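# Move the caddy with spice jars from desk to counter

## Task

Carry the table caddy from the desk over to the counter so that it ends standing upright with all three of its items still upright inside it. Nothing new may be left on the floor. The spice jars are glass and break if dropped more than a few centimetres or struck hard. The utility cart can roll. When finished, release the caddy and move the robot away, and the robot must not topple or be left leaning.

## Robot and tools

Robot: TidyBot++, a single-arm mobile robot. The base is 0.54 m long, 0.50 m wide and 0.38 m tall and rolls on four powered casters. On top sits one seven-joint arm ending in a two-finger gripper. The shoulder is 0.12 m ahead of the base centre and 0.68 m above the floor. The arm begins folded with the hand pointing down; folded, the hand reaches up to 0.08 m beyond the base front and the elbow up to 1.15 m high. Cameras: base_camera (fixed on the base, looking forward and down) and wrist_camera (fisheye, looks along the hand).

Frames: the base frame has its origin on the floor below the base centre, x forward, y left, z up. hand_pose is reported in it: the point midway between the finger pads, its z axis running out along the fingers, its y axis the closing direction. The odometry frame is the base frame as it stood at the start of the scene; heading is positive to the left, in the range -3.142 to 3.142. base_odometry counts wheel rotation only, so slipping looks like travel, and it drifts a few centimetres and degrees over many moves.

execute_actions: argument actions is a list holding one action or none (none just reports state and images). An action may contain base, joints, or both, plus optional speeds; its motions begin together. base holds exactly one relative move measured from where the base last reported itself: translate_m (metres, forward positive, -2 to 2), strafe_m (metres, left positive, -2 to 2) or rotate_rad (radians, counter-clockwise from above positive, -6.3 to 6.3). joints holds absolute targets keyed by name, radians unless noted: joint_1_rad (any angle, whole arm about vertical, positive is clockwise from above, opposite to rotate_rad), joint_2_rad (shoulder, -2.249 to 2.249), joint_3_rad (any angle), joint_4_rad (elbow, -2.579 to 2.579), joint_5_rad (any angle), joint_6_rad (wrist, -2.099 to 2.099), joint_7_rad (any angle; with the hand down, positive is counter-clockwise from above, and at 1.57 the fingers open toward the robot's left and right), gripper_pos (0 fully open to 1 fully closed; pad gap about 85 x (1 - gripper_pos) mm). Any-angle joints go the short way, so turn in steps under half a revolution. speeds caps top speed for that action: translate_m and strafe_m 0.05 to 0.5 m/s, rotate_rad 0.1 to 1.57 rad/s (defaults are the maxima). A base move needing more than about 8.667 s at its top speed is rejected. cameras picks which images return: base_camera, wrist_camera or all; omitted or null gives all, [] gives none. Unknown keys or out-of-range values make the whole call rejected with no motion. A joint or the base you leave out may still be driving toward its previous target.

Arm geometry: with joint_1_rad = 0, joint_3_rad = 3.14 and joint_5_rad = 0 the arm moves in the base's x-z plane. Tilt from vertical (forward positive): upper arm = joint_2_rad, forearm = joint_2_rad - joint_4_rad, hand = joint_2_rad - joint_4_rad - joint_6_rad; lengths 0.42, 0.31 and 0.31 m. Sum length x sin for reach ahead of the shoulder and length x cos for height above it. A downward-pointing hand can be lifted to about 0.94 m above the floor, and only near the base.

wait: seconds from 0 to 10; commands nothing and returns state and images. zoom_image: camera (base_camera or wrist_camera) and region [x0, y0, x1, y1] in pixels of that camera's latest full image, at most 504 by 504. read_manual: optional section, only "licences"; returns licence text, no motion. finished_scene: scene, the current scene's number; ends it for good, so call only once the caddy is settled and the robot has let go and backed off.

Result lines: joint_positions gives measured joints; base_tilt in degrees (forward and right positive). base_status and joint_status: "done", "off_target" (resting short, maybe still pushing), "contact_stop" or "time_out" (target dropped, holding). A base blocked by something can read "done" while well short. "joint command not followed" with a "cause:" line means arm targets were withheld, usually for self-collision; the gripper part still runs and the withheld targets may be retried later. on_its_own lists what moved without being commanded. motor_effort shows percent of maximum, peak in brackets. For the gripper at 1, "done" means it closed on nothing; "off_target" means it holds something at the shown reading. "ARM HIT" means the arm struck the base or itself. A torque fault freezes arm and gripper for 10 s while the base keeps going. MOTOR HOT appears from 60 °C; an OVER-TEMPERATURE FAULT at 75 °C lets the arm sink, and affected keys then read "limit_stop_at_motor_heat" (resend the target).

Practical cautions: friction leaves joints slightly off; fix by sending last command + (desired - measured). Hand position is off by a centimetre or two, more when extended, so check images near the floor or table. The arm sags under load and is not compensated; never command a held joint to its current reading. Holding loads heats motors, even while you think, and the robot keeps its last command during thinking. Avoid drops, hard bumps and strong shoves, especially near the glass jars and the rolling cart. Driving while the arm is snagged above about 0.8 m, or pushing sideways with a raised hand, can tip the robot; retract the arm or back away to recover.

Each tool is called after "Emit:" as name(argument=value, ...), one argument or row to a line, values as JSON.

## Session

Emit:
execute_actions(
  actions=[],
)

Scene clock: 0.00 s.
base_odometry: x=+0.000 y=+0.000 heading=+0.000 (m, m, rad; odometry frame)
base_tilt: forward=-0.6 right=-0.2 (deg)
base_status: not commanded
joint_positions: joint_1_rad=+0.045 joint_2_rad=-0.323 joint_3_rad=+3.138 joint_4_rad=-2.509 joint_5_rad=-0.038 joint_6_rad=-0.912 joint_7_rad=+1.552 gripper_pos=+0.000
joint_status: not commanded
motor_effort: joint_1_rad=-1 joint_2_rad=-1 joint_3_rad=+0 joint_4_rad=+15 joint_5_rad=+0 joint_6_rad=+1 joint_7_rad=+0 (%)
hand_pose: x=+0.2562 y=+0.0048 z=+0.5885 quat_wxyz=(-0.014, +0.999, -0.042, +0.022) (m; base frame)
pictures: base_camera, wrist_camera
camera_calibration (this result's frames):
wrist_camera: T_world_to_cam=[[-0.0825625, -0.993242, -0.0815671, 0.0817266], [-0.994683, 0.0871841, -0.0548199, 0.343799], [0.0615608, 0.0766073, -0.995159, 0.704216], [0, 0, 0, 1]] pos_world=[0.305366, -0.00274752, 0.72632]
Images, in order (width x height): base_camera 644x364, wrist_camera 644x476.

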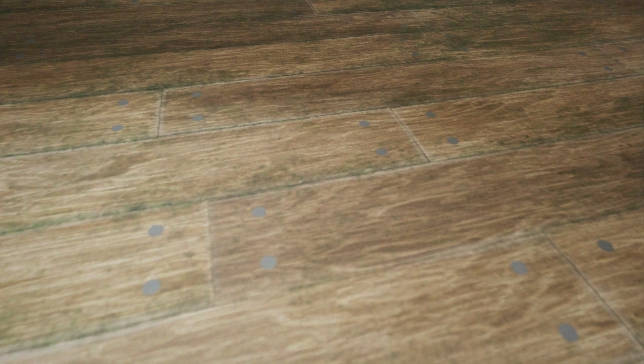

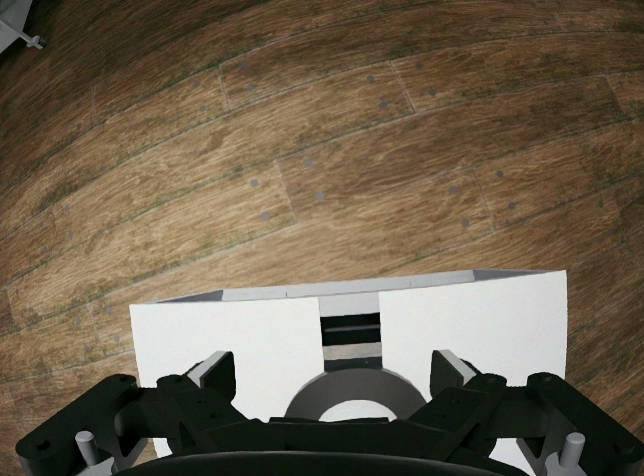

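Emit:
execute_actions(
  actions=[
    {"joints": {"joint_1_rad": 0.0, "joint_4_rad": -2.0, "joint_5_rad": 0.04, "joint_6_rad": -0.2, "joint_7_rad": 1.60}},
  ],
  cameras=["wrist_camera"],
)

Scene clock: 2.20 s.
base_odometry: x=+0.000 y=+0.000 heading=+0.000 (m, m, rad; odometry frame)
base_tilt: forward=-0.6 right=-0.2 (deg)
base_status: not commanded
joint_positions: joint_1_rad=+0.025 joint_2_rad=-0.323 joint_3_rad=+3.138 joint_4_rad=-2.015 joint_5_rad=-0.009 joint_6_rad=-0.223 joint_7_rad=+1.563 gripper_pos=+0.000
joint_status: all done
motor_effort: joint_1_rad=-1(0) joint_2_rad=-9(9) joint_3_rad=+0(0) joint_4_rad=+24(23) joint_5_rad=+1(1) joint_6_rad=+8(8) joint_7_rad=+0(1) (%)
hand_pose: x=+0.5904 y=-0.0078 z=+0.9379 quat_wxyz=(+0.001, +0.818, -0.014, +0.576) (m; base frame)
pictures: wrist_camera
camera_calibration (this result's frames):
wrist_camera: T_world_to_cam=[[0.0221428, -0.999163, -0.0343843, 0.0191406], [-0.325599, 0.0253105, -0.945169, 1.13607], [0.945248, 0.0321241, -0.324767, -0.11854], [0, 0, 0, 1]] pos_world=[0.481529, -0.00582185, 1.03594]
Images, in order (width x height): wrist_camera 644x476.

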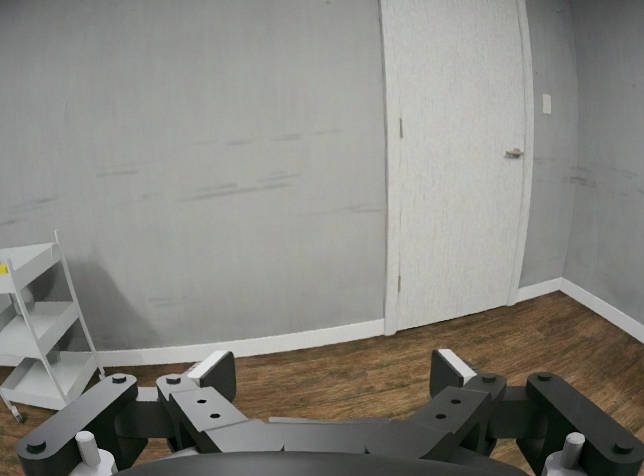

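Emit:
execute_actions(
  actions=[
    {"joints": {"joint_1_rad": 1.35}},
  ],
  cameras=["wrist_camera"],
)

Scene clock: 5.13 s.
base_odometry: x=+0.000 y=+0.000 heading=+0.000 (m, m, rad; odometry frame)
base_tilt: forward=-0.6 right=-0.2 (deg)
base_status: not commanded
joint_positions: joint_1_rad=+1.329 joint_2_rad=-0.323 joint_3_rad=+3.138 joint_4_rad=-2.015 joint_5_rad=-0.009 joint_6_rad=-0.223 joint_7_rad=+1.563 gripper_pos=+0.000
joint_status: all done
motor_effort: joint_1_rad=-1(1) joint_2_rad=-9(10) joint_3_rad=+0(1) joint_4_rad=+23(24) joint_5_rad=+1(0) joint_6_rad=+8(8) joint_7_rad=+0(0) (%)
hand_pose: x=+0.2355 y=-0.4569 z=+0.9379 quat_wxyz=(+0.350, +0.641, -0.508, +0.457) (m; base frame)
pictures: wrist_camera
camera_calibration (this result's frames):
wrist_camera: T_world_to_cam=[[-0.958125, -0.284315, -0.0340947, 0.135484], [-0.0615358, 0.320716, -0.945174, 1.10465], [0.279662, -0.903497, -0.324782, -0.0393191], [0, 0, 0, 1]] pos_world=[0.208782, -0.351284, 1.03594]
Images, in order (width x height): wrist_camera 644x476.

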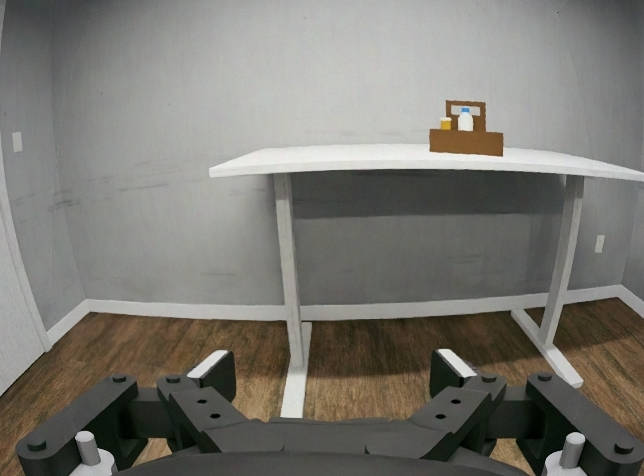

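Emit:
zoom_image(
  camera="wrist_camera",
  region=[400, 80, 540, 190],
)

Emit:
zoom_image(
  camera="wrist_camera",
  region=[180, 120, 644, 420],
)

Region (400, 80, 540, 190) of wrist_camera's 644x476 image, scaled by 3.600; it fills the top 396 rows of this view, and the rest is white.

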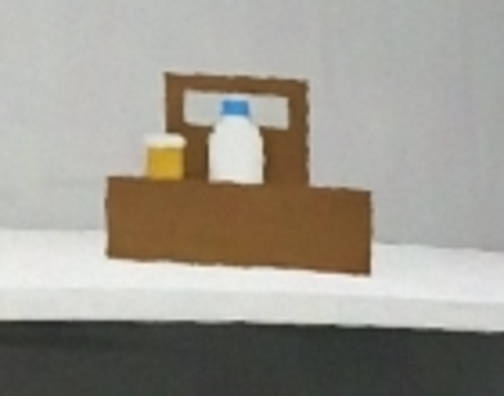

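Region (180, 120, 644, 420) of wrist_camera's 644x476 image, scaled by 1.086; it fills the top 326 rows of this view, and the rest is white.

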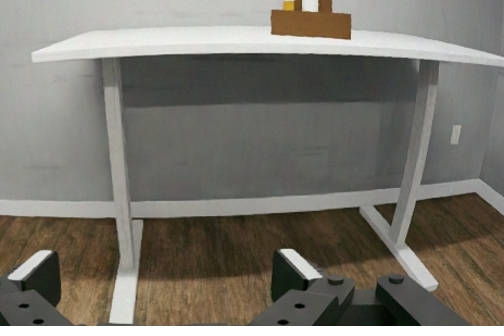

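Emit:
execute_actions(
  actions=[
    {"base": {"rotate_rad": -1.69}, "joints": {"joint_1_rad": 2.45}},
  ],
  cameras=["wrist_camera"],
)

Scene clock: 40.00 s.
base_odometry: x=+0.000 y=+0.000 heading=-1.689 (m, m, rad; odometry frame)
base_tilt: forward=-0.6 right=-0.2 (deg)
base_status: done
joint_positions: joint_1_rad=+2.433 joint_2_rad=-0.322 joint_3_rad=+3.138 joint_4_rad=-2.015 joint_5_rad=-0.008 joint_6_rad=-0.223 joint_7_rad=+1.563 gripper_pos=+0.000
joint_status: all done
motor_effort: joint_1_rad=+0(1) joint_2_rad=-9(12) joint_3_rad=+0(3) joint_4_rad=+23(24) joint_5_rad=+1(1) joint_6_rad=+8(8) joint_7_rad=+0(1) (%)
hand_pose: x=-0.2365 y=-0.3100 z=+0.9376 quat_wxyz=(+0.538, +0.280, -0.768, +0.205) (m; base frame)
pictures: wrist_camera
camera_calibration (this result's frames):
wrist_camera: T_world_to_cam=[[-0.685636, 0.72717, -0.0335683, 0.102485], [0.258711, 0.200312, -0.944957, 1.0664], [-0.68042, -0.656581, -0.325468, 0.0754092], [0, 0, 0, 1]] pos_world=[-0.154311, -0.238624, 1.03568]
Images, in order (width x height): wrist_camera 644x476.

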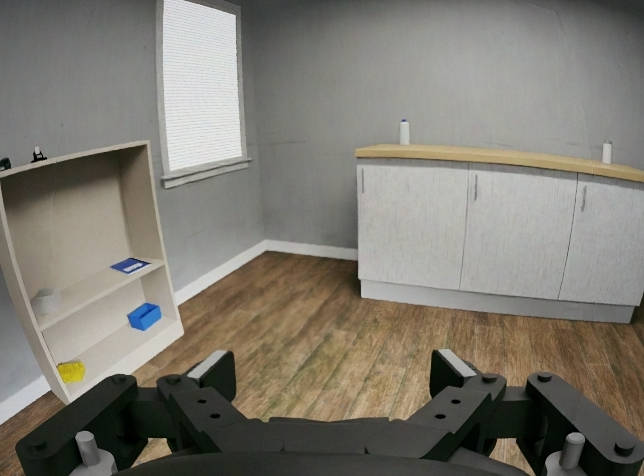

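Emit:
execute_actions(
  actions=[
    {"base": {"translate_m": 0.70}, "joints": {"joint_1_rad": -0.2, "joint_2_rad": -0.10, "joint_4_rad": -0.70, "joint_6_rad": -1.55}},
  ],
)

Scene clock: 45.53 s.
base_odometry: x=-0.084 y=-0.695 heading=-1.690 (m, m, rad; odometry frame)
base_tilt: forward=-0.6 right=-0.2 (deg)
base_status: done
joint_positions: joint_1_rad=-0.178 joint_2_rad=-0.117 joint_3_rad=+3.138 joint_4_rad=-0.720 joint_5_rad=-0.007 joint_6_rad=-1.521 joint_7_rad=+1.563 gripper_pos=+0.000
joint_status: all done
motor_effort: joint_1_rad=+0(2) joint_2_rad=-9(14) joint_3_rad=+0(3) joint_4_rad=+16(24) joint_5_rad=+1(1) joint_6_rad=+8(8) joint_7_rad=-1(0) (%)
hand_pose: x=+0.5060 y=+0.0750 z=+1.1951 quat_wxyz=(-0.049, +0.870, +0.078, +0.485) (m; base frame)
pictures: base_camera, wrist_camera
camera_calibration (this result's frames):
wrist_camera: T_world_to_cam=[[0.223772, -0.973858, -0.0390689, 0.0143163], [-0.508534, -0.082466, -0.857084, 1.34496], [0.831456, 0.211659, -0.513693, 0.312013], [0, 0, 0, 1]] pos_world=[0.421328, 0.058815, 1.31358]
Images, in order (width x height): base_camera 644x364, wrist_camera 644x476.

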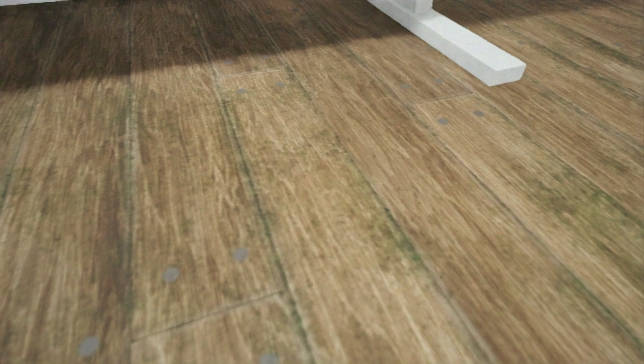

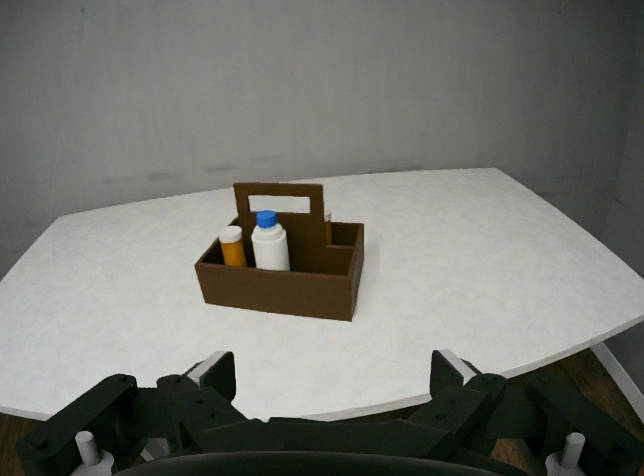

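Emit:
zoom_image(
  camera="wrist_camera",
  region=[180, 165, 390, 335],
)

Region (180, 165, 390, 335) of wrist_camera's 644x476 image, scaled by 2.400; it fills the top 408 rows of this view, and the rest is white.

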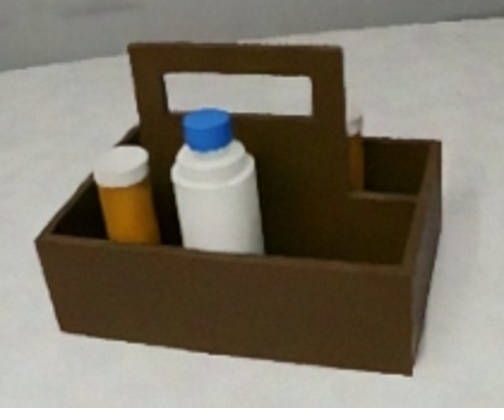

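Emit:
execute_actions(
  actions=[
    {"base": {"strafe_m": 0.12}, "joints": {"joint_1_rad": 0.02, "joint_2_rad": 0.10, "joint_3_rad": 3.145, "joint_4_rad": -0.53, "joint_5_rad": 0.0, "joint_6_rad": -2.01, "joint_7_rad": 1.59, "gripper_pos": 0.35}},
  ],
  cameras=[],
)

Emit:
execute_actions(
  actions=[
    {"base": {"translate_m": 0.27}, "speeds": {"translate_m": 0.3}},
  ],
)

Scene clock: 60.27 s.
base_odometry: x=+0.035 y=-0.710 heading=-1.690 (m, m, rad; odometry frame)
base_tilt: forward=-0.6 right=-0.2 (deg)
base_status: done
joint_positions: joint_1_rad=-0.003 joint_2_rad=+0.105 joint_3_rad=+3.138 joint_4_rad=-0.550 joint_5_rad=-0.005 joint_6_rad=-1.984 joint_7_rad=+1.563 gripper_pos=+0.350
joint_status: all done
motor_effort: joint_1_rad=-1(0) joint_2_rad=-16(20) joint_3_rad=+0(1) joint_4_rad=+14(15) joint_5_rad=+1(0) joint_6_rad=+4(8) joint_7_rad=+0(1) (%)
hand_pose: x=+0.5043 y=+0.0055 z=+1.0767 quat_wxyz=(-0.004, +0.969, +0.001, +0.248) (m; base frame)
pictures: none
No camera images: the call's "cameras" was empty. Leave "cameras" out to get every camera's image.

Scene clock: 62.13 s.
base_odometry: x=+0.004 y=-0.978 heading=-1.690 (m, m, rad; odometry frame)
base_tilt: forward=-0.6 right=-0.2 (deg)
base_status: done
joint_positions: joint_1_rad=-0.003 joint_2_rad=+0.103 joint_3_rad=+3.138 joint_4_rad=-0.548 joint_5_rad=-0.005 joint_6_rad=-1.984 joint_7_rad=+1.563 gripper_pos=+0.350
joint_status: not commanded
motor_effort: joint_1_rad=+0(1) joint_2_rad=-16(19) joint_3_rad=+0(0) joint_4_rad=+14(15) joint_5_rad=+1(0) joint_6_rad=+4(5) joint_7_rad=-1(1) (%)
hand_pose: x=+0.5037 y=+0.0053 z=+1.0783 quat_wxyz=(-0.004, +0.968, +0.001, +0.251) (m; base frame)
pictures: base_camera, wrist_camera
camera_calibration (this result's frames):
wrist_camera: T_world_to_cam=[[0.0266494, -0.998229, -0.0531766, 0.0569465], [-0.86868, 0.00319765, -0.495364, 1.02875], [0.494657, 0.0593946, -0.867056, 0.820162], [0, 0, 0, 1]] pos_world=[0.486442, 0.00484289, 1.22376]
Images, in order (width x height): base_camera 644x364, wrist_camera 644x476.

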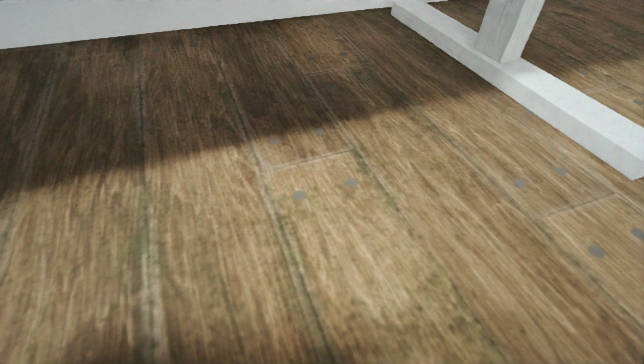

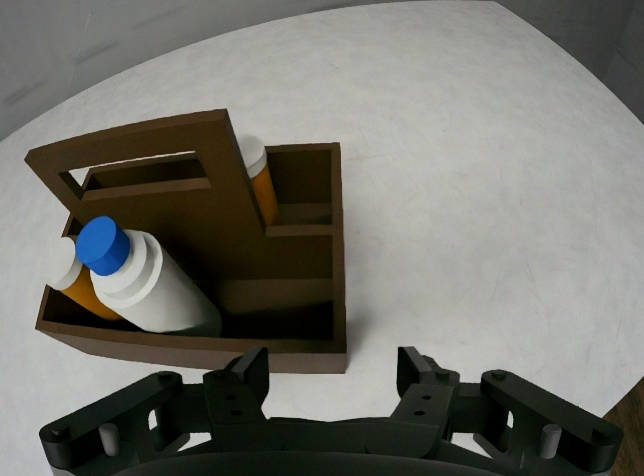

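Emit:
zoom_image(
  camera="wrist_camera",
  region=[200, 120, 460, 420],
)

Region (200, 120, 460, 420) of wrist_camera's 644x476 image, scaled by 1.680; it fills the left 437 columns of this view, and the rest is white.

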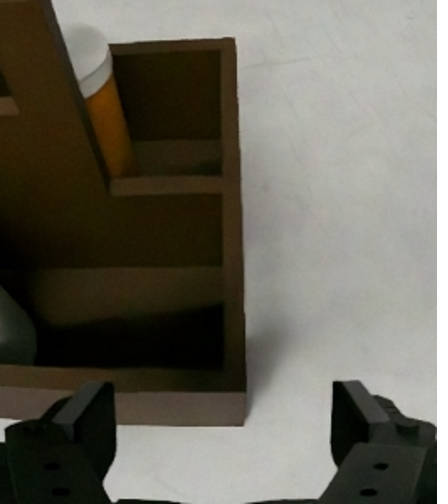

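Emit:
execute_actions(
  actions=[
    {"base": {"translate_m": 0.03}, "joints": {"joint_4_rad": -0.67, "joint_6_rad": -1.83}, "speeds": {"translate_m": 0.1}},
  ],
  cameras=["wrist_camera"],
)

Scene clock: 69.27 s.
base_odometry: x=+0.000 y=-1.008 heading=-1.690 (m, m, rad; odometry frame)
base_tilt: forward=-0.6 right=-0.2 (deg)
base_status: done
joint_positions: joint_1_rad=-0.003 joint_2_rad=+0.104 joint_3_rad=+3.138 joint_4_rad=-0.656 joint_5_rad=-0.005 joint_6_rad=-1.856 joint_7_rad=+1.563 gripper_pos=+0.350
joint_status: all done
motor_effort: joint_1_rad=-1(1) joint_2_rad=-17(20) joint_3_rad=+0(0) joint_4_rad=+15(17) joint_5_rad=+1(0) joint_6_rad=+4(5) joint_7_rad=-1(0) (%)
hand_pose: x=+0.5355 y=+0.0055 z=+1.0588 quat_wxyz=(-0.004, +0.966, +0.001, +0.260) (m; base frame)
pictures: wrist_camera
camera_calibration (this result's frames):
wrist_camera: T_world_to_cam=[[0.0271791, -0.998207, -0.0533255, 0.0552151], [-0.859181, 0.00393962, -0.511656, 1.0589], [0.510949, 0.0597226, -0.857534, 0.768684], [0, 0, 0, 1]] pos_world=[0.515532, 0.00503659, 1.20391]
Images, in order (width x height): wrist_camera 644x476.

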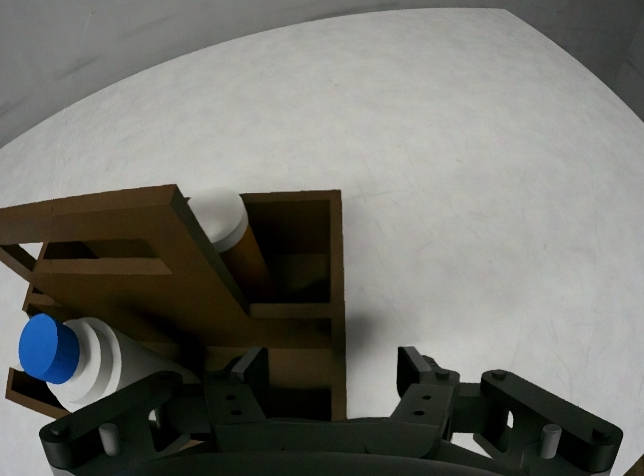

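Emit:
zoom_image(
  camera="wrist_camera",
  region=[200, 170, 460, 430],
)

Region (200, 170, 460, 430) of wrist_camera's 644x476 image, scaled by 1.938.

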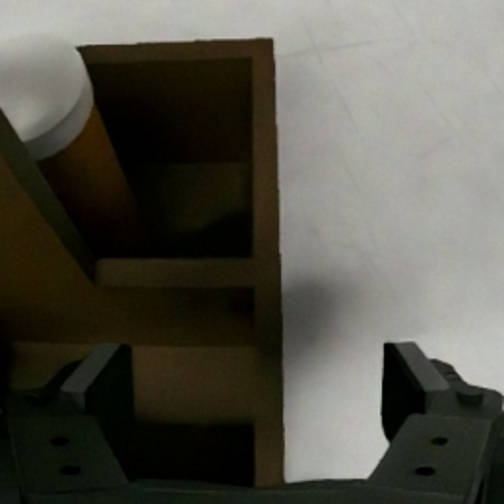

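Emit:
execute_actions(
  actions=[
    {"joints": {"joint_2_rad": 0.006, "joint_4_rad": -0.959, "joint_6_rad": -1.63}},
  ],
  cameras=["wrist_camera"],
)

Scene clock: 73.90 s.
base_odometry: x=+0.000 y=-1.008 heading=-1.690 (m, m, rad; odometry frame)
base_tilt: forward=-0.6 right=-0.2 (deg)
base_status: not commanded
joint_positions: joint_1_rad=-0.003 joint_2_rad=+0.023 joint_3_rad=+3.138 joint_4_rad=-0.941 joint_5_rad=-0.005 joint_6_rad=-1.659 joint_7_rad=+1.563 gripper_pos=+0.350
joint_status: all done
motor_effort: joint_1_rad=-1(0) joint_2_rad=-16(17) joint_3_rad=+0(0) joint_4_rad=+18(18) joint_5_rad=+1(1) joint_6_rad=+4(5) joint_7_rad=+0(1) (%)
hand_pose: x=+0.5409 y=+0.0058 z=+1.0114 quat_wxyz=(-0.004, +0.967, +0.000, +0.256) (m; base frame)
pictures: wrist_camera
camera_calibration (this result's frames):
wrist_camera: T_world_to_cam=[[0.0260181, -0.998209, -0.0538633, 0.0539337], [-0.862729, 0.00479761, -0.505643, 1.03517], [0.504996, 0.0596253, -0.861059, 0.732076], [0, 0, 0, 1]] pos_world=[0.52197, 0.00522052, 1.15669]
Images, in order (width x height): wrist_camera 644x476.

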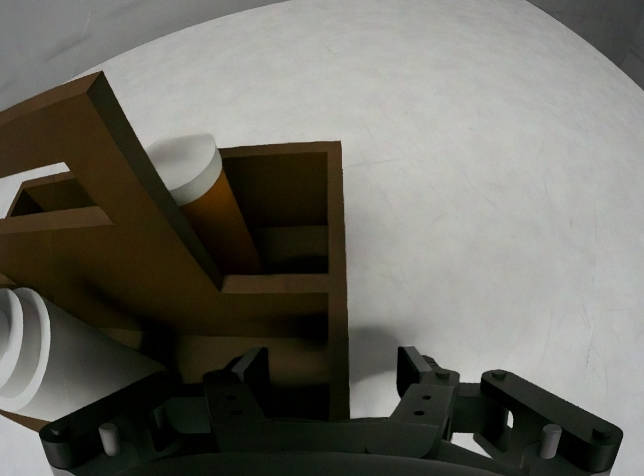

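Emit:
execute_actions(
  actions=[
    {"joints": {"gripper_pos": 1.0}},
  ],
  cameras=["wrist_camera"],
)

Scene clock: 75.93 s.
base_odometry: x=+0.000 y=-1.008 heading=-1.690 (m, m, rad; odometry frame)
base_tilt: forward=-0.6 right=-0.2 (deg)
base_status: not commanded
joint_positions: joint_1_rad=-0.002 joint_2_rad=+0.022 joint_3_rad=+3.138 joint_4_rad=-0.941 joint_5_rad=-0.005 joint_6_rad=-1.659 joint_7_rad=+1.563 gripper_pos=+0.933
joint_status: gripper_pos off_target (ended at +0.933, target +1.000)
motor_effort: joint_1_rad=+0(1) joint_2_rad=-16(17) joint_3_rad=+0(1) joint_4_rad=+17(19) joint_5_rad=-1(1) joint_6_rad=+4(5) joint_7_rad=-1(1) (%)
hand_pose: x=+0.5408 y=+0.0052 z=+1.0116 quat_wxyz=(-0.004, +0.967, +0.000, +0.257) (m; base frame)
pictures: wrist_camera
camera_calibration (this result's frames):
wrist_camera: T_world_to_cam=[[0.0247719, -0.998242, -0.0538511, 0.054071], [-0.86244, 0.00590145, -0.506124, 1.03548], [0.505552, 0.058981, -0.860778, 0.731758], [0, 0, 0, 1]] pos_world=[0.52176, 0.00470523, 1.15688]
Images, in order (width x height): wrist_camera 644x476.

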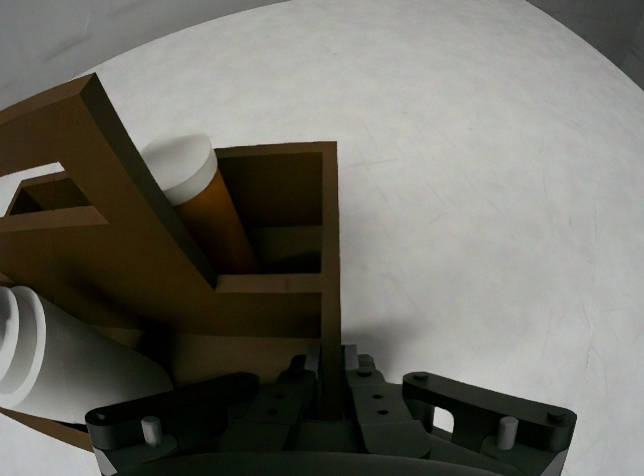

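Emit:
execute_actions(
  actions=[
    {"joints": {"joint_2_rad": -0.005, "joint_4_rad": -0.805, "joint_6_rad": -1.77}},
  ],
  cameras=["wrist_camera"],
)

Scene clock: 78.40 s.
base_odometry: x=+0.000 y=-1.008 heading=-1.690 (m, m, rad; odometry frame)
base_tilt: forward=-0.6 right=-0.2 (deg)
base_status: not commanded
joint_positions: joint_1_rad=-0.002 joint_2_rad=+0.018 joint_3_rad=+3.138 joint_4_rad=-0.841 joint_5_rad=-0.005 joint_6_rad=-1.760 joint_7_rad=+1.563 gripper_pos=+0.933
joint_status: all done
motor_effort: joint_1_rad=-1(1) joint_2_rad=-19(24) joint_3_rad=+0(0) joint_4_rad=+21(23) joint_5_rad=-1(1) joint_6_rad=+7(7) joint_7_rad=-2(1) (%)
hand_pose: x=+0.5198 y=+0.0051 z=+1.0384 quat_wxyz=(-0.004, +0.966, +0.000, +0.259) (m; base frame)
pictures: wrist_camera
camera_calibration (this result's frames):
wrist_camera: T_world_to_cam=[[0.0254367, -0.998248, -0.053413, 0.0551035], [-0.860227, 0.00536249, -0.509884, 1.03364], [0.509277, 0.058917, -0.858584, 0.76122], [0, 0, 0, 1]] pos_world=[0.500093, 0.00461529, 1.18355]
Images, in order (width x height): wrist_camera 644x476.

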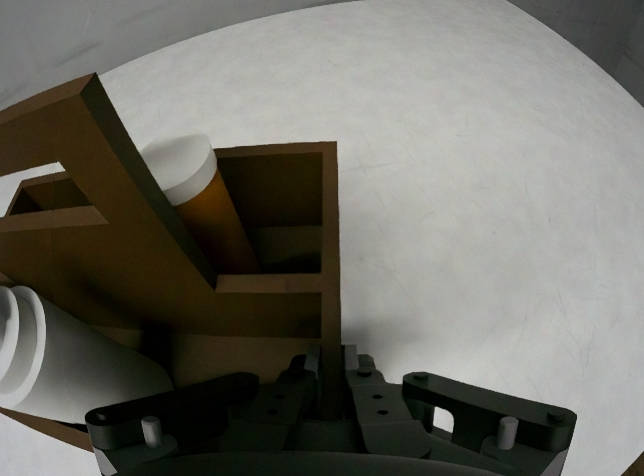

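Emit:
execute_actions(
  actions=[
    {"base": {"translate_m": -2.0}, "joints": {"joint_4_rad": -0.755, "joint_6_rad": -1.82}, "speeds": {"translate_m": 0.45}},
  ],
)

Scene clock: 88.37 s.
base_odometry: x=+0.238 y=+0.978 heading=-1.690 (m, m, rad; odometry frame)
base_tilt: forward=-0.6 right=-0.2 (deg)
base_status: done
joint_positions: joint_1_rad=+0.001 joint_2_rad=+0.012 joint_3_rad=+3.138 joint_4_rad=-0.792 joint_5_rad=-0.005 joint_6_rad=-1.813 joint_7_rad=+1.563 gripper_pos=+0.933
joint_status: all done
motor_effort: joint_1_rad=-1(4) joint_2_rad=-18(23) joint_3_rad=+0(3) joint_4_rad=+20(21) joint_5_rad=-1(3) joint_6_rad=+7(8) joint_7_rad=-1(1) (%)
hand_pose: x=+0.5062 y=+0.0041 z=+1.0509 quat_wxyz=(-0.004, +0.966, -0.001, +0.259) (m; base frame)
pictures: base_camera, wrist_camera
camera_calibration (this result's frames):
wrist_camera: T_world_to_cam=[[0.0232491, -0.998314, -0.0531831, 0.0559672], [-0.860076, 0.00714552, -0.510116, 1.02854], [0.509636, 0.0576012, -0.85846, 0.778695], [0, 0, 0, 1]] pos_world=[0.486469, 0.00366961, 1.19613]
Images, in order (width x height): base_camera 644x364, wrist_camera 644x476.

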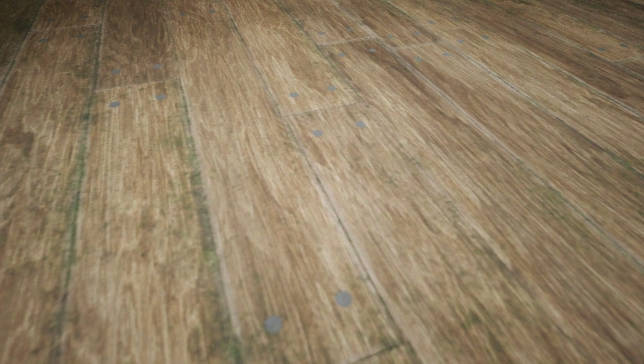

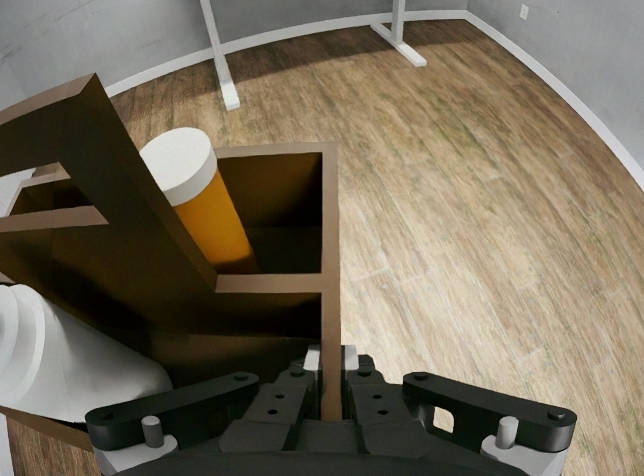

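Emit:
execute_actions(
  actions=[
    {"base": {"rotate_rad": -2.77}, "joints": {"joint_1_rad": 0.003}, "speeds": {"rotate_rad": 0.9}},
  ],
)

Scene clock: 92.90 s.
base_odometry: x=+0.238 y=+0.978 heading=+1.824 (m, m, rad; odometry frame)
base_tilt: forward=-0.6 right=-0.2 (deg)
base_status: done
joint_positions: joint_1_rad=-0.002 joint_2_rad=+0.012 joint_3_rad=+3.138 joint_4_rad=-0.792 joint_5_rad=-0.005 joint_6_rad=-1.813 joint_7_rad=+1.563 gripper_pos=+0.933
joint_status: all done
motor_effort: joint_1_rad=-1(2) joint_2_rad=-18(20) joint_3_rad=+0(3) joint_4_rad=+20(20) joint_5_rad=-1(2) joint_6_rad=+7(7) joint_7_rad=-1(2) (%)
hand_pose: x=+0.5062 y=+0.0050 z=+1.0509 quat_wxyz=(-0.004, +0.966, +0.000, +0.259) (m; base frame)
pictures: base_camera, wrist_camera
camera_calibration (this result's frames):
wrist_camera: T_world_to_cam=[[0.0257575, -0.998253, -0.0531829, 0.0556684], [-0.860091, 0.00498432, -0.510116, 1.02854], [0.509489, 0.0588814, -0.85846, 0.778713], [0, 0, 0, 1]] pos_world=[0.486458, 0.0045929, 1.19613]
Images, in order (width x height): base_camera 644x364, wrist_camera 644x476.

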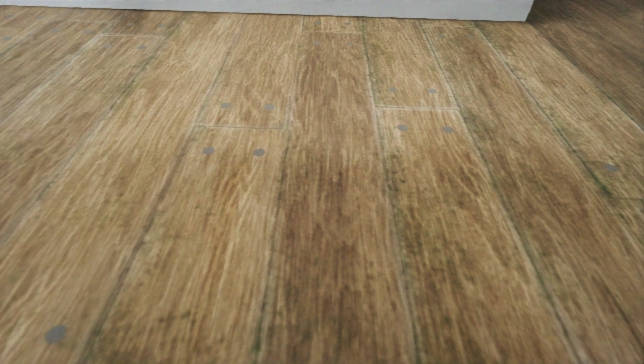

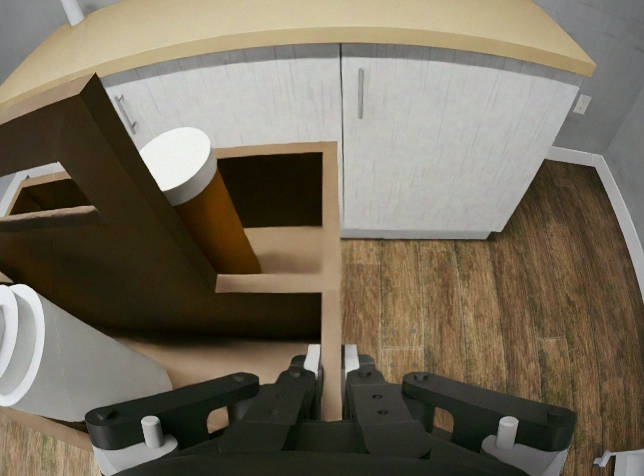

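Emit:
execute_actions(
  actions=[
    {"base": {"translate_m": 0.75}, "joints": {"joint_4_rad": -0.902, "joint_6_rad": -1.65}, "speeds": {"translate_m": 0.4}},
  ],
)

Scene clock: 98.90 s.
base_odometry: x=+0.051 y=+1.705 heading=+1.823 (m, m, rad; odometry frame)
base_tilt: forward=-0.6 right=-0.2 (deg)
base_status: done
joint_positions: joint_1_rad=-0.002 joint_2_rad=+0.017 joint_3_rad=+3.138 joint_4_rad=-0.907 joint_5_rad=-0.005 joint_6_rad=-1.692 joint_7_rad=+1.563 gripper_pos=+0.933
joint_status: all done
motor_effort: joint_1_rad=-1(0) joint_2_rad=-20(23) joint_3_rad=+0(1) joint_4_rad=+22(22) joint_5_rad=-1(1) joint_6_rad=+7(8) joint_7_rad=-1(1) (%)
hand_pose: x=+0.5330 y=+0.0052 z=+1.0226 quat_wxyz=(-0.004, +0.966, +0.000, +0.259) (m; base frame)
pictures: base_camera, wrist_camera
camera_calibration (this result's frames):
wrist_camera: T_world_to_cam=[[0.0253371, -0.998241, -0.0535961, 0.0542897], [-0.859352, 0.00564297, -0.511353, 1.03802], [0.510756, 0.0590141, -0.857698, 0.739212], [0, 0, 0, 1]] pos_world=[0.513096, 0.00471274, 1.16773]
Images, in order (width x height): base_camera 644x364, wrist_camera 644x476.

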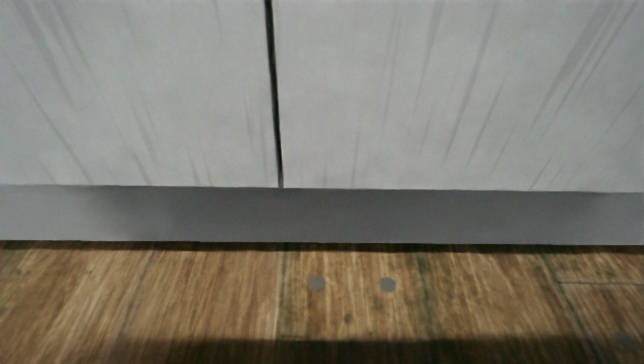

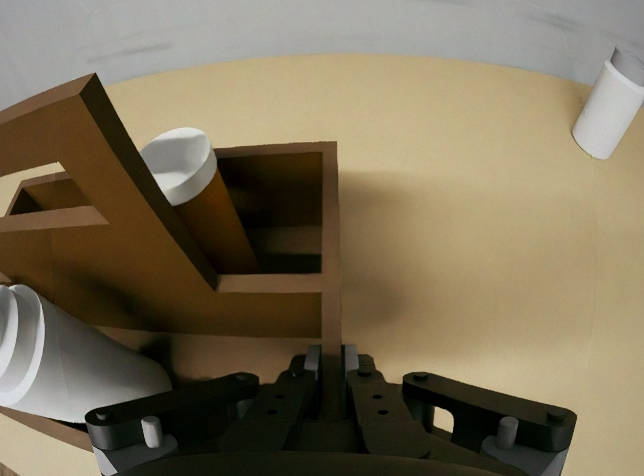

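Emit:
execute_actions(
  actions=[],
)

Scene clock: 100.90 s.
base_odometry: x=+0.051 y=+1.705 heading=+1.823 (m, m, rad; odometry frame)
base_tilt: forward=-0.6 right=-0.2 (deg)
base_status: done
joint_positions: joint_1_rad=-0.002 joint_2_rad=+0.017 joint_3_rad=+3.138 joint_4_rad=-0.907 joint_5_rad=-0.005 joint_6_rad=-1.692 joint_7_rad=+1.563 gripper_pos=+0.933
joint_status: all done
motor_effort: joint_1_rad=-1(0) joint_2_rad=-20(23) joint_3_rad=+0(1) joint_4_rad=+22(22) joint_5_rad=-1(1) joint_6_rad=+7(8) joint_7_rad=-1(1) (%)
hand_pose: x=+0.5330 y=+0.0052 z=+1.0226 quat_wxyz=(-0.004, +0.966, +0.000, +0.259) (m; base frame)
pictures: base_camera, wrist_camera
camera_calibration (this result's frames):
wrist_camera: T_world_to_cam=[[0.025337, -0.998241, -0.0535965, 0.0542902], [-0.859352, 0.00564322, -0.511353, 1.03802], [0.510756, 0.0590144, -0.857698, 0.739212], [0, 0, 0, 1]] pos_world=[0.513096, 0.00471277, 1.16773]
Images, in order (width x height): base_camera 644x364, wrist_camera 644x476.

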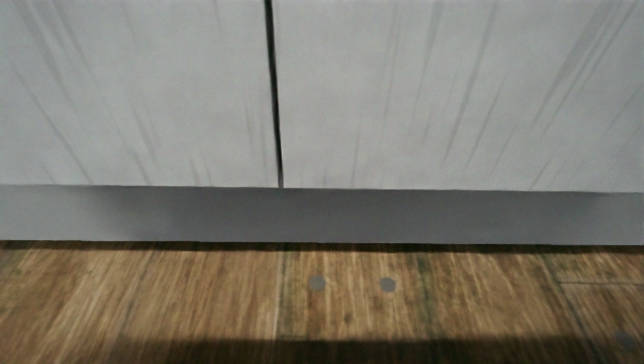

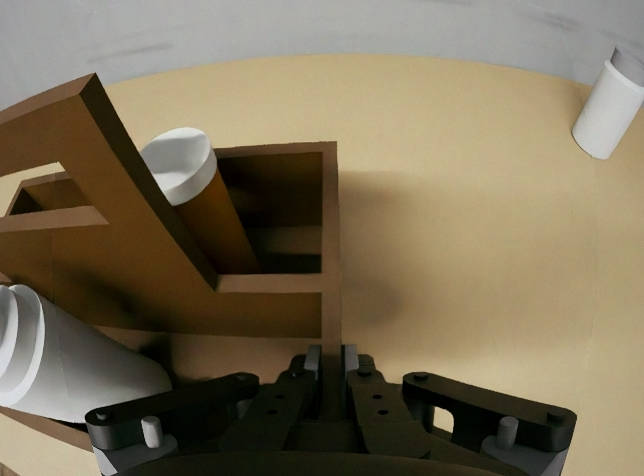

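Emit:
execute_actions(
  actions=[
    {"joints": {"joint_4_rad": -1.015, "joint_6_rad": -1.54}},
  ],
)

Scene clock: 102.13 s.
base_odometry: x=+0.051 y=+1.705 heading=+1.823 (m, m, rad; odometry frame)
base_tilt: forward=-0.6 right=-0.2 (deg)
base_status: not commanded
joint_positions: joint_1_rad=-0.002 joint_2_rad=+0.018 joint_3_rad=+3.138 joint_4_rad=-1.023 joint_5_rad=-0.005 joint_6_rad=-1.586 joint_7_rad=+1.563 gripper_pos=+0.933
joint_status: all done
motor_effort: joint_1_rad=+0(2) joint_2_rad=-21(22) joint_3_rad=+0(0) joint_4_rad=+23(23) joint_5_rad=-1(1) joint_6_rad=+7(7) joint_7_rad=-1(1) (%)
hand_pose: x=+0.5511 y=+0.0053 z=+0.9904 quat_wxyz=(-0.004, +0.967, +0.000, +0.254) (m; base frame)
pictures: base_camera, wrist_camera
camera_calibration (this result's frames):
wrist_camera: T_world_to_cam=[[0.0242958, -0.998239, -0.0541236, 0.0533121], [-0.864646, 0.00619231, -0.502344, 1.03108], [0.501794, 0.0590026, -0.862972, 0.712532], [0, 0, 0, 1]] pos_world=[0.532682, 0.00479216, 1.13574]
Images, in order (width x height): base_camera 644x364, wrist_camera 644x476.

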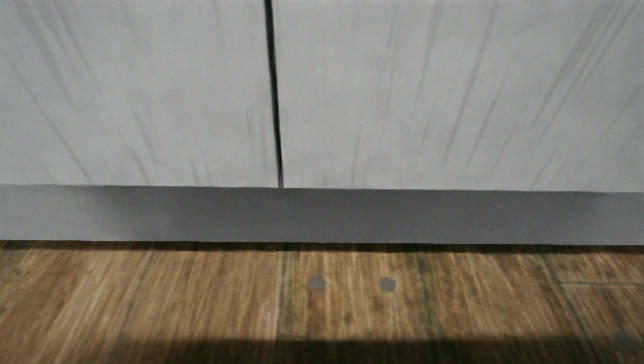

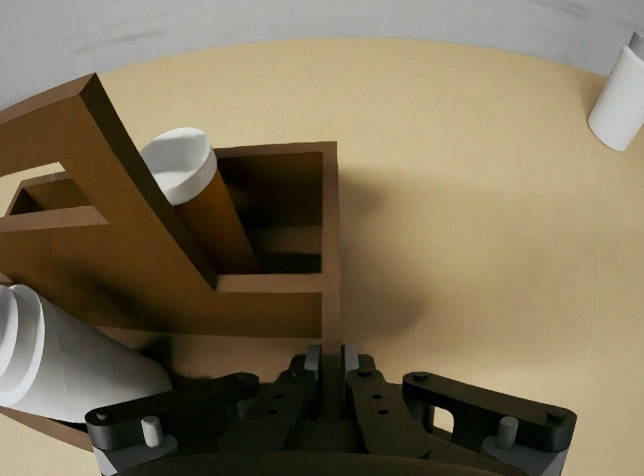

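Emit:
execute_actions(
  actions=[
    {"joints": {"joint_4_rad": -1.055, "joint_6_rad": -1.495}},
  ],
)

Scene clock: 103.23 s.
base_odometry: x=+0.051 y=+1.705 heading=+1.823 (m, m, rad; odometry frame)
base_tilt: forward=-0.6 right=-0.2 (deg)
base_status: not commanded
joint_positions: joint_1_rad=-0.002 joint_2_rad=+0.019 joint_3_rad=+3.138 joint_4_rad=-1.062 joint_5_rad=-0.005 joint_6_rad=-1.540 joint_7_rad=+1.563 gripper_pos=+0.933
joint_status: all done
motor_effort: joint_1_rad=+0(1) joint_2_rad=-22(23) joint_3_rad=+0(0) joint_4_rad=+24(24) joint_5_rad=-1(1) joint_6_rad=+7(8) joint_7_rad=-1(1) (%)
hand_pose: x=+0.5591 y=+0.0054 z=+0.9803 quat_wxyz=(-0.004, +0.966, +0.000, +0.257) (m; base frame)
pictures: base_camera, wrist_camera
camera_calibration (this result's frames):
wrist_camera: T_world_to_cam=[[0.0243869, -0.998236, -0.0541395, 0.0525766], [-0.861786, 0.00645639, -0.507231, 1.03615], [0.506686, 0.0590264, -0.860108, 0.694234], [0, 0, 0, 1]] pos_world=[0.539902, 0.00481592, 1.12553]
Images, in order (width x height): base_camera 644x364, wrist_camera 644x476.

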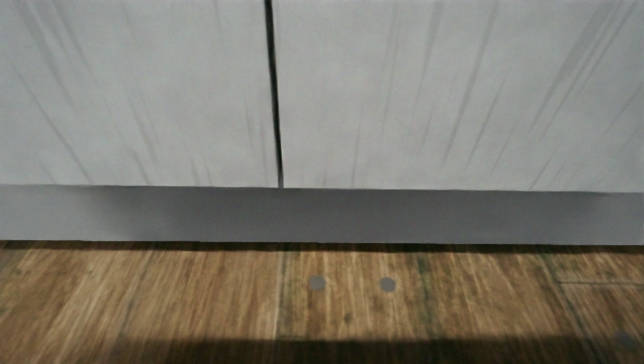

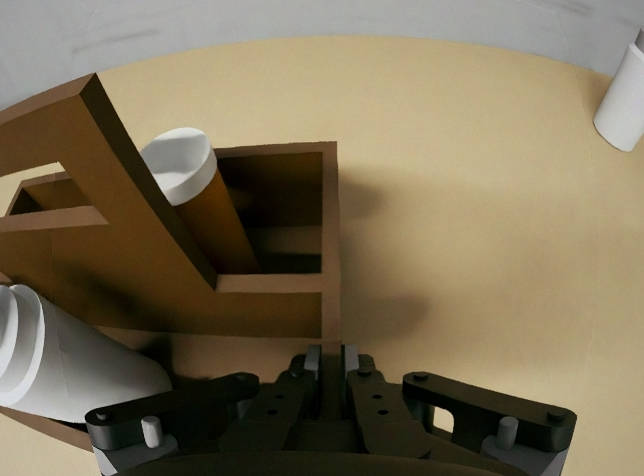

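Still loaded. One more small step down.

Emit:
execute_actions(
  actions=[
    {"joints": {"joint_4_rad": -1.095, "joint_6_rad": -1.455}},
  ],
)

Scene clock: 104.30 s.
base_odometry: x=+0.051 y=+1.705 heading=+1.823 (m, m, rad; odometry frame)
base_tilt: forward=-0.6 right=-0.2 (deg)
base_status: not commanded
joint_positions: joint_1_rad=-0.002 joint_2_rad=+0.018 joint_3_rad=+3.138 joint_4_rad=-1.097 joint_5_rad=-0.005 joint_6_rad=-1.498 joint_7_rad=+1.563 gripper_pos=+0.933
joint_status: all done
motor_effort: joint_1_rad=+0(0) joint_2_rad=-20(23) joint_3_rad=+0(0) joint_4_rad=+22(23) joint_5_rad=-1(1) joint_6_rad=+7(7) joint_7_rad=-2(1) (%)
hand_pose: x=+0.5660 y=+0.0054 z=+0.9721 quat_wxyz=(-0.004, +0.965, -0.001, +0.261) (m; base frame)
pictures: base_camera, wrist_camera
camera_calibration (this result's frames):
wrist_camera: T_world_to_cam=[[0.0246383, -0.998233, -0.0540799, 0.0517992], [-0.857474, 0.00670839, -0.514484, 1.04251], [0.513938, 0.0590481, -0.855793, 0.675405], [0, 0, 0, 1]] pos_world=[0.545534, 0.00483278, 1.11716]
Images, in order (width x height): base_camera 644x364, wrist_camera 644x476.

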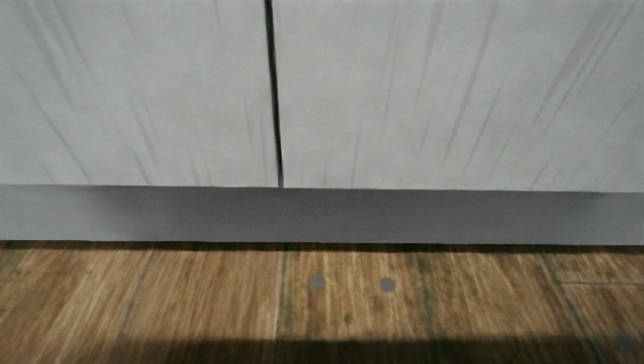

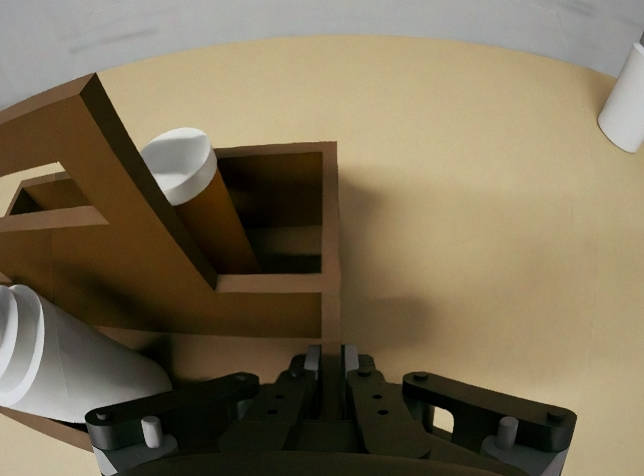

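Emit:
execute_actions(
  actions=[
    {"joints": {"joint_4_rad": -1.118, "joint_6_rad": -1.45}},
  ],
)

Scene clock: 105.33 s.
base_odometry: x=+0.051 y=+1.705 heading=+1.823 (m, m, rad; odometry frame)
base_tilt: forward=-0.6 right=-0.2 (deg)
base_status: not commanded
joint_positions: joint_1_rad=-0.002 joint_2_rad=+0.012 joint_3_rad=+3.138 joint_4_rad=-1.106 joint_5_rad=-0.005 joint_6_rad=-1.488 joint_7_rad=+1.563 gripper_pos=+0.933
joint_status: all done
motor_effort: joint_1_rad=+0(0) joint_2_rad=-18(21) joint_3_rad=+0(0) joint_4_rad=+20(23) joint_5_rad=-1(1) joint_6_rad=+6(5) joint_7_rad=-2(2) (%)
hand_pose: x=+0.5656 y=+0.0054 z=+0.9722 quat_wxyz=(-0.004, +0.964, -0.001, +0.264) (m; base frame)
pictures: base_camera, wrist_camera
camera_calibration (this result's frames):
wrist_camera: T_world_to_cam=[[0.0249337, -0.998232, -0.0539573, 0.0515317], [-0.854194, 0.00676662, -0.51991, 1.04564], [0.519356, 0.0590533, -0.852515, 0.669454], [0, 0, 0, 1]] pos_world=[0.544207, 0.00483174, 1.11714]
Images, in order (width x height): base_camera 644x364, wrist_camera 644x476.

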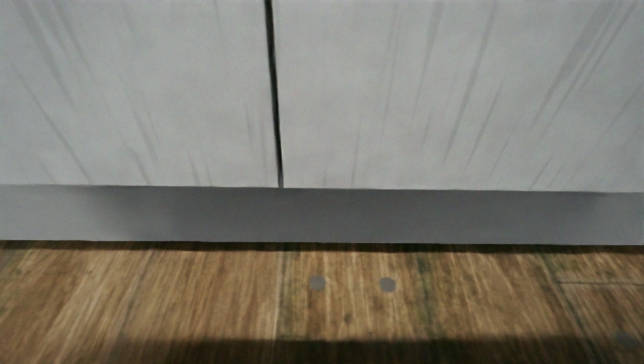

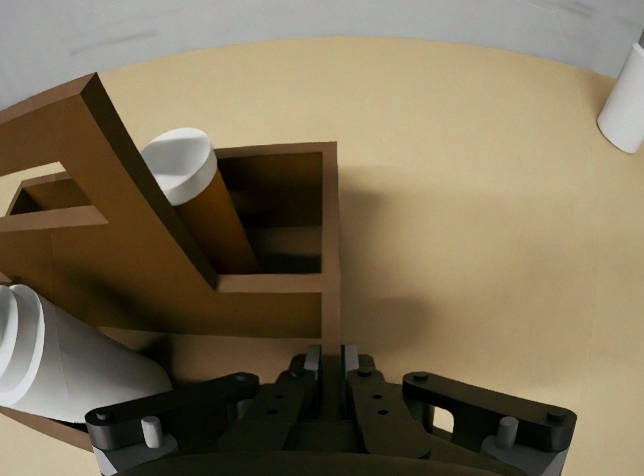

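Emit:
execute_actions(
  actions=[
    {"joints": {"gripper_pos": 0.6}},
  ],
)

Scene clock: 108.00 s.
base_odometry: x=+0.051 y=+1.705 heading=+1.823 (m, m, rad; odometry frame)
base_tilt: forward=-0.6 right=-0.2 (deg)
base_status: not commanded
joint_positions: joint_1_rad=-0.002 joint_2_rad=+0.010 joint_3_rad=+3.138 joint_4_rad=-1.106 joint_5_rad=-0.005 joint_6_rad=-1.480 joint_7_rad=+1.563 gripper_pos=+0.600
joint_status: all done
motor_effort: joint_1_rad=+0(0) joint_2_rad=-18(20) joint_3_rad=+0(0) joint_4_rad=+19(21) joint_5_rad=+1(1) joint_6_rad=+5(7) joint_7_rad=-1(1) (%)
hand_pose: x=+0.5671 y=+0.0054 z=+0.9746 quat_wxyz=(-0.004, +0.963, -0.001, +0.269) (m; base frame)
pictures: base_camera, wrist_camera
camera_calibration (this result's frames):
wrist_camera: T_world_to_cam=[[0.0254657, -0.998229, -0.0537568, 0.0511339], [-0.848612, 0.00683739, -0.528971, 1.05382], [0.528402, 0.0590893, -0.846936, 0.66012], [0, 0, 0, 1]] pos_world=[0.544171, 0.00483198, 1.11927]
Images, in order (width x height): base_camera 644x364, wrist_camera 644x476.

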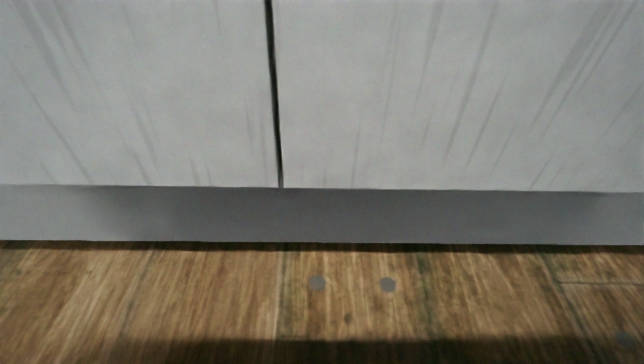

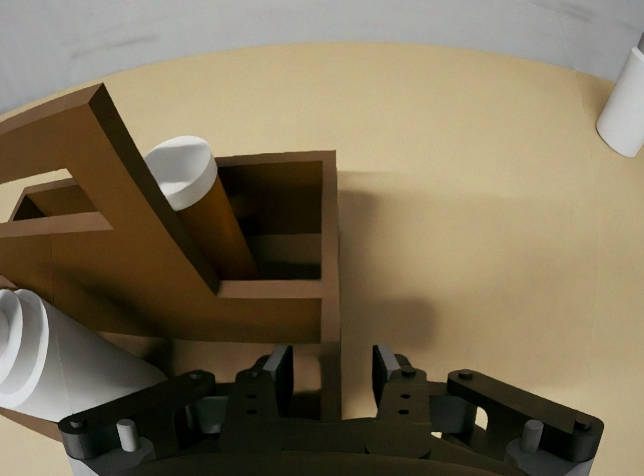

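Emit:
execute_actions(
  actions=[
    {"joints": {"joint_4_rad": -0.855, "joint_6_rad": -1.73}},
  ],
)

Scene clock: 110.67 s.
base_odometry: x=+0.051 y=+1.705 heading=+1.823 (m, m, rad; odometry frame)
base_tilt: forward=-0.6 right=-0.2 (deg)
base_status: not commanded
joint_positions: joint_1_rad=-0.002 joint_2_rad=+0.002 joint_3_rad=+3.138 joint_4_rad=-0.871 joint_5_rad=-0.005 joint_6_rad=-1.702 joint_7_rad=+1.563 gripper_pos=+0.600
joint_status: all done
motor_effort: joint_1_rad=-1(1) joint_2_rad=-15(19) joint_3_rad=+0(0) joint_4_rad=+17(20) joint_5_rad=+0(1) joint_6_rad=+5(5) joint_7_rad=-1(1) (%)
hand_pose: x=+0.5276 y=+0.0052 z=+1.0421 quat_wxyz=(-0.004, +0.960, +0.000, +0.280) (m; base frame)
pictures: base_camera, wrist_camera
camera_calibration (this result's frames):
wrist_camera: T_world_to_cam=[[0.0276009, -0.998233, -0.0526223, 0.0532541], [-0.837203, 0.00567966, -0.546863, 1.06864], [0.546196, 0.0591495, -0.835566, 0.717007], [0, 0, 0, 1]] pos_world=[0.50157, 0.00467992, 1.18631]
Images, in order (width x height): base_camera 644x364, wrist_camera 644x476.

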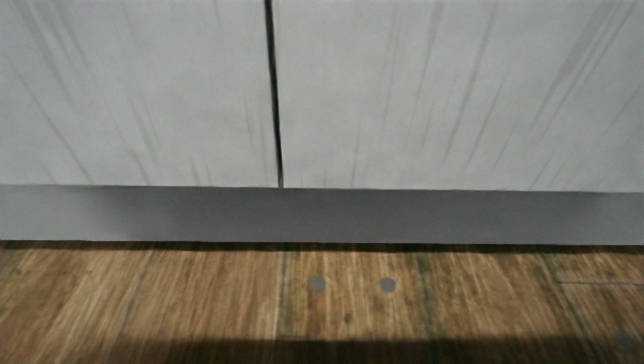

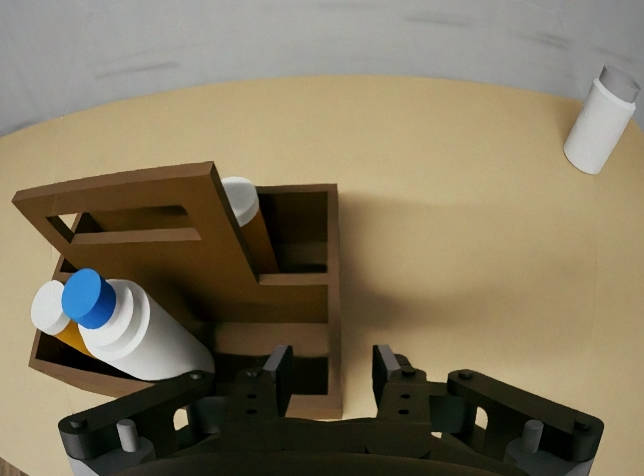

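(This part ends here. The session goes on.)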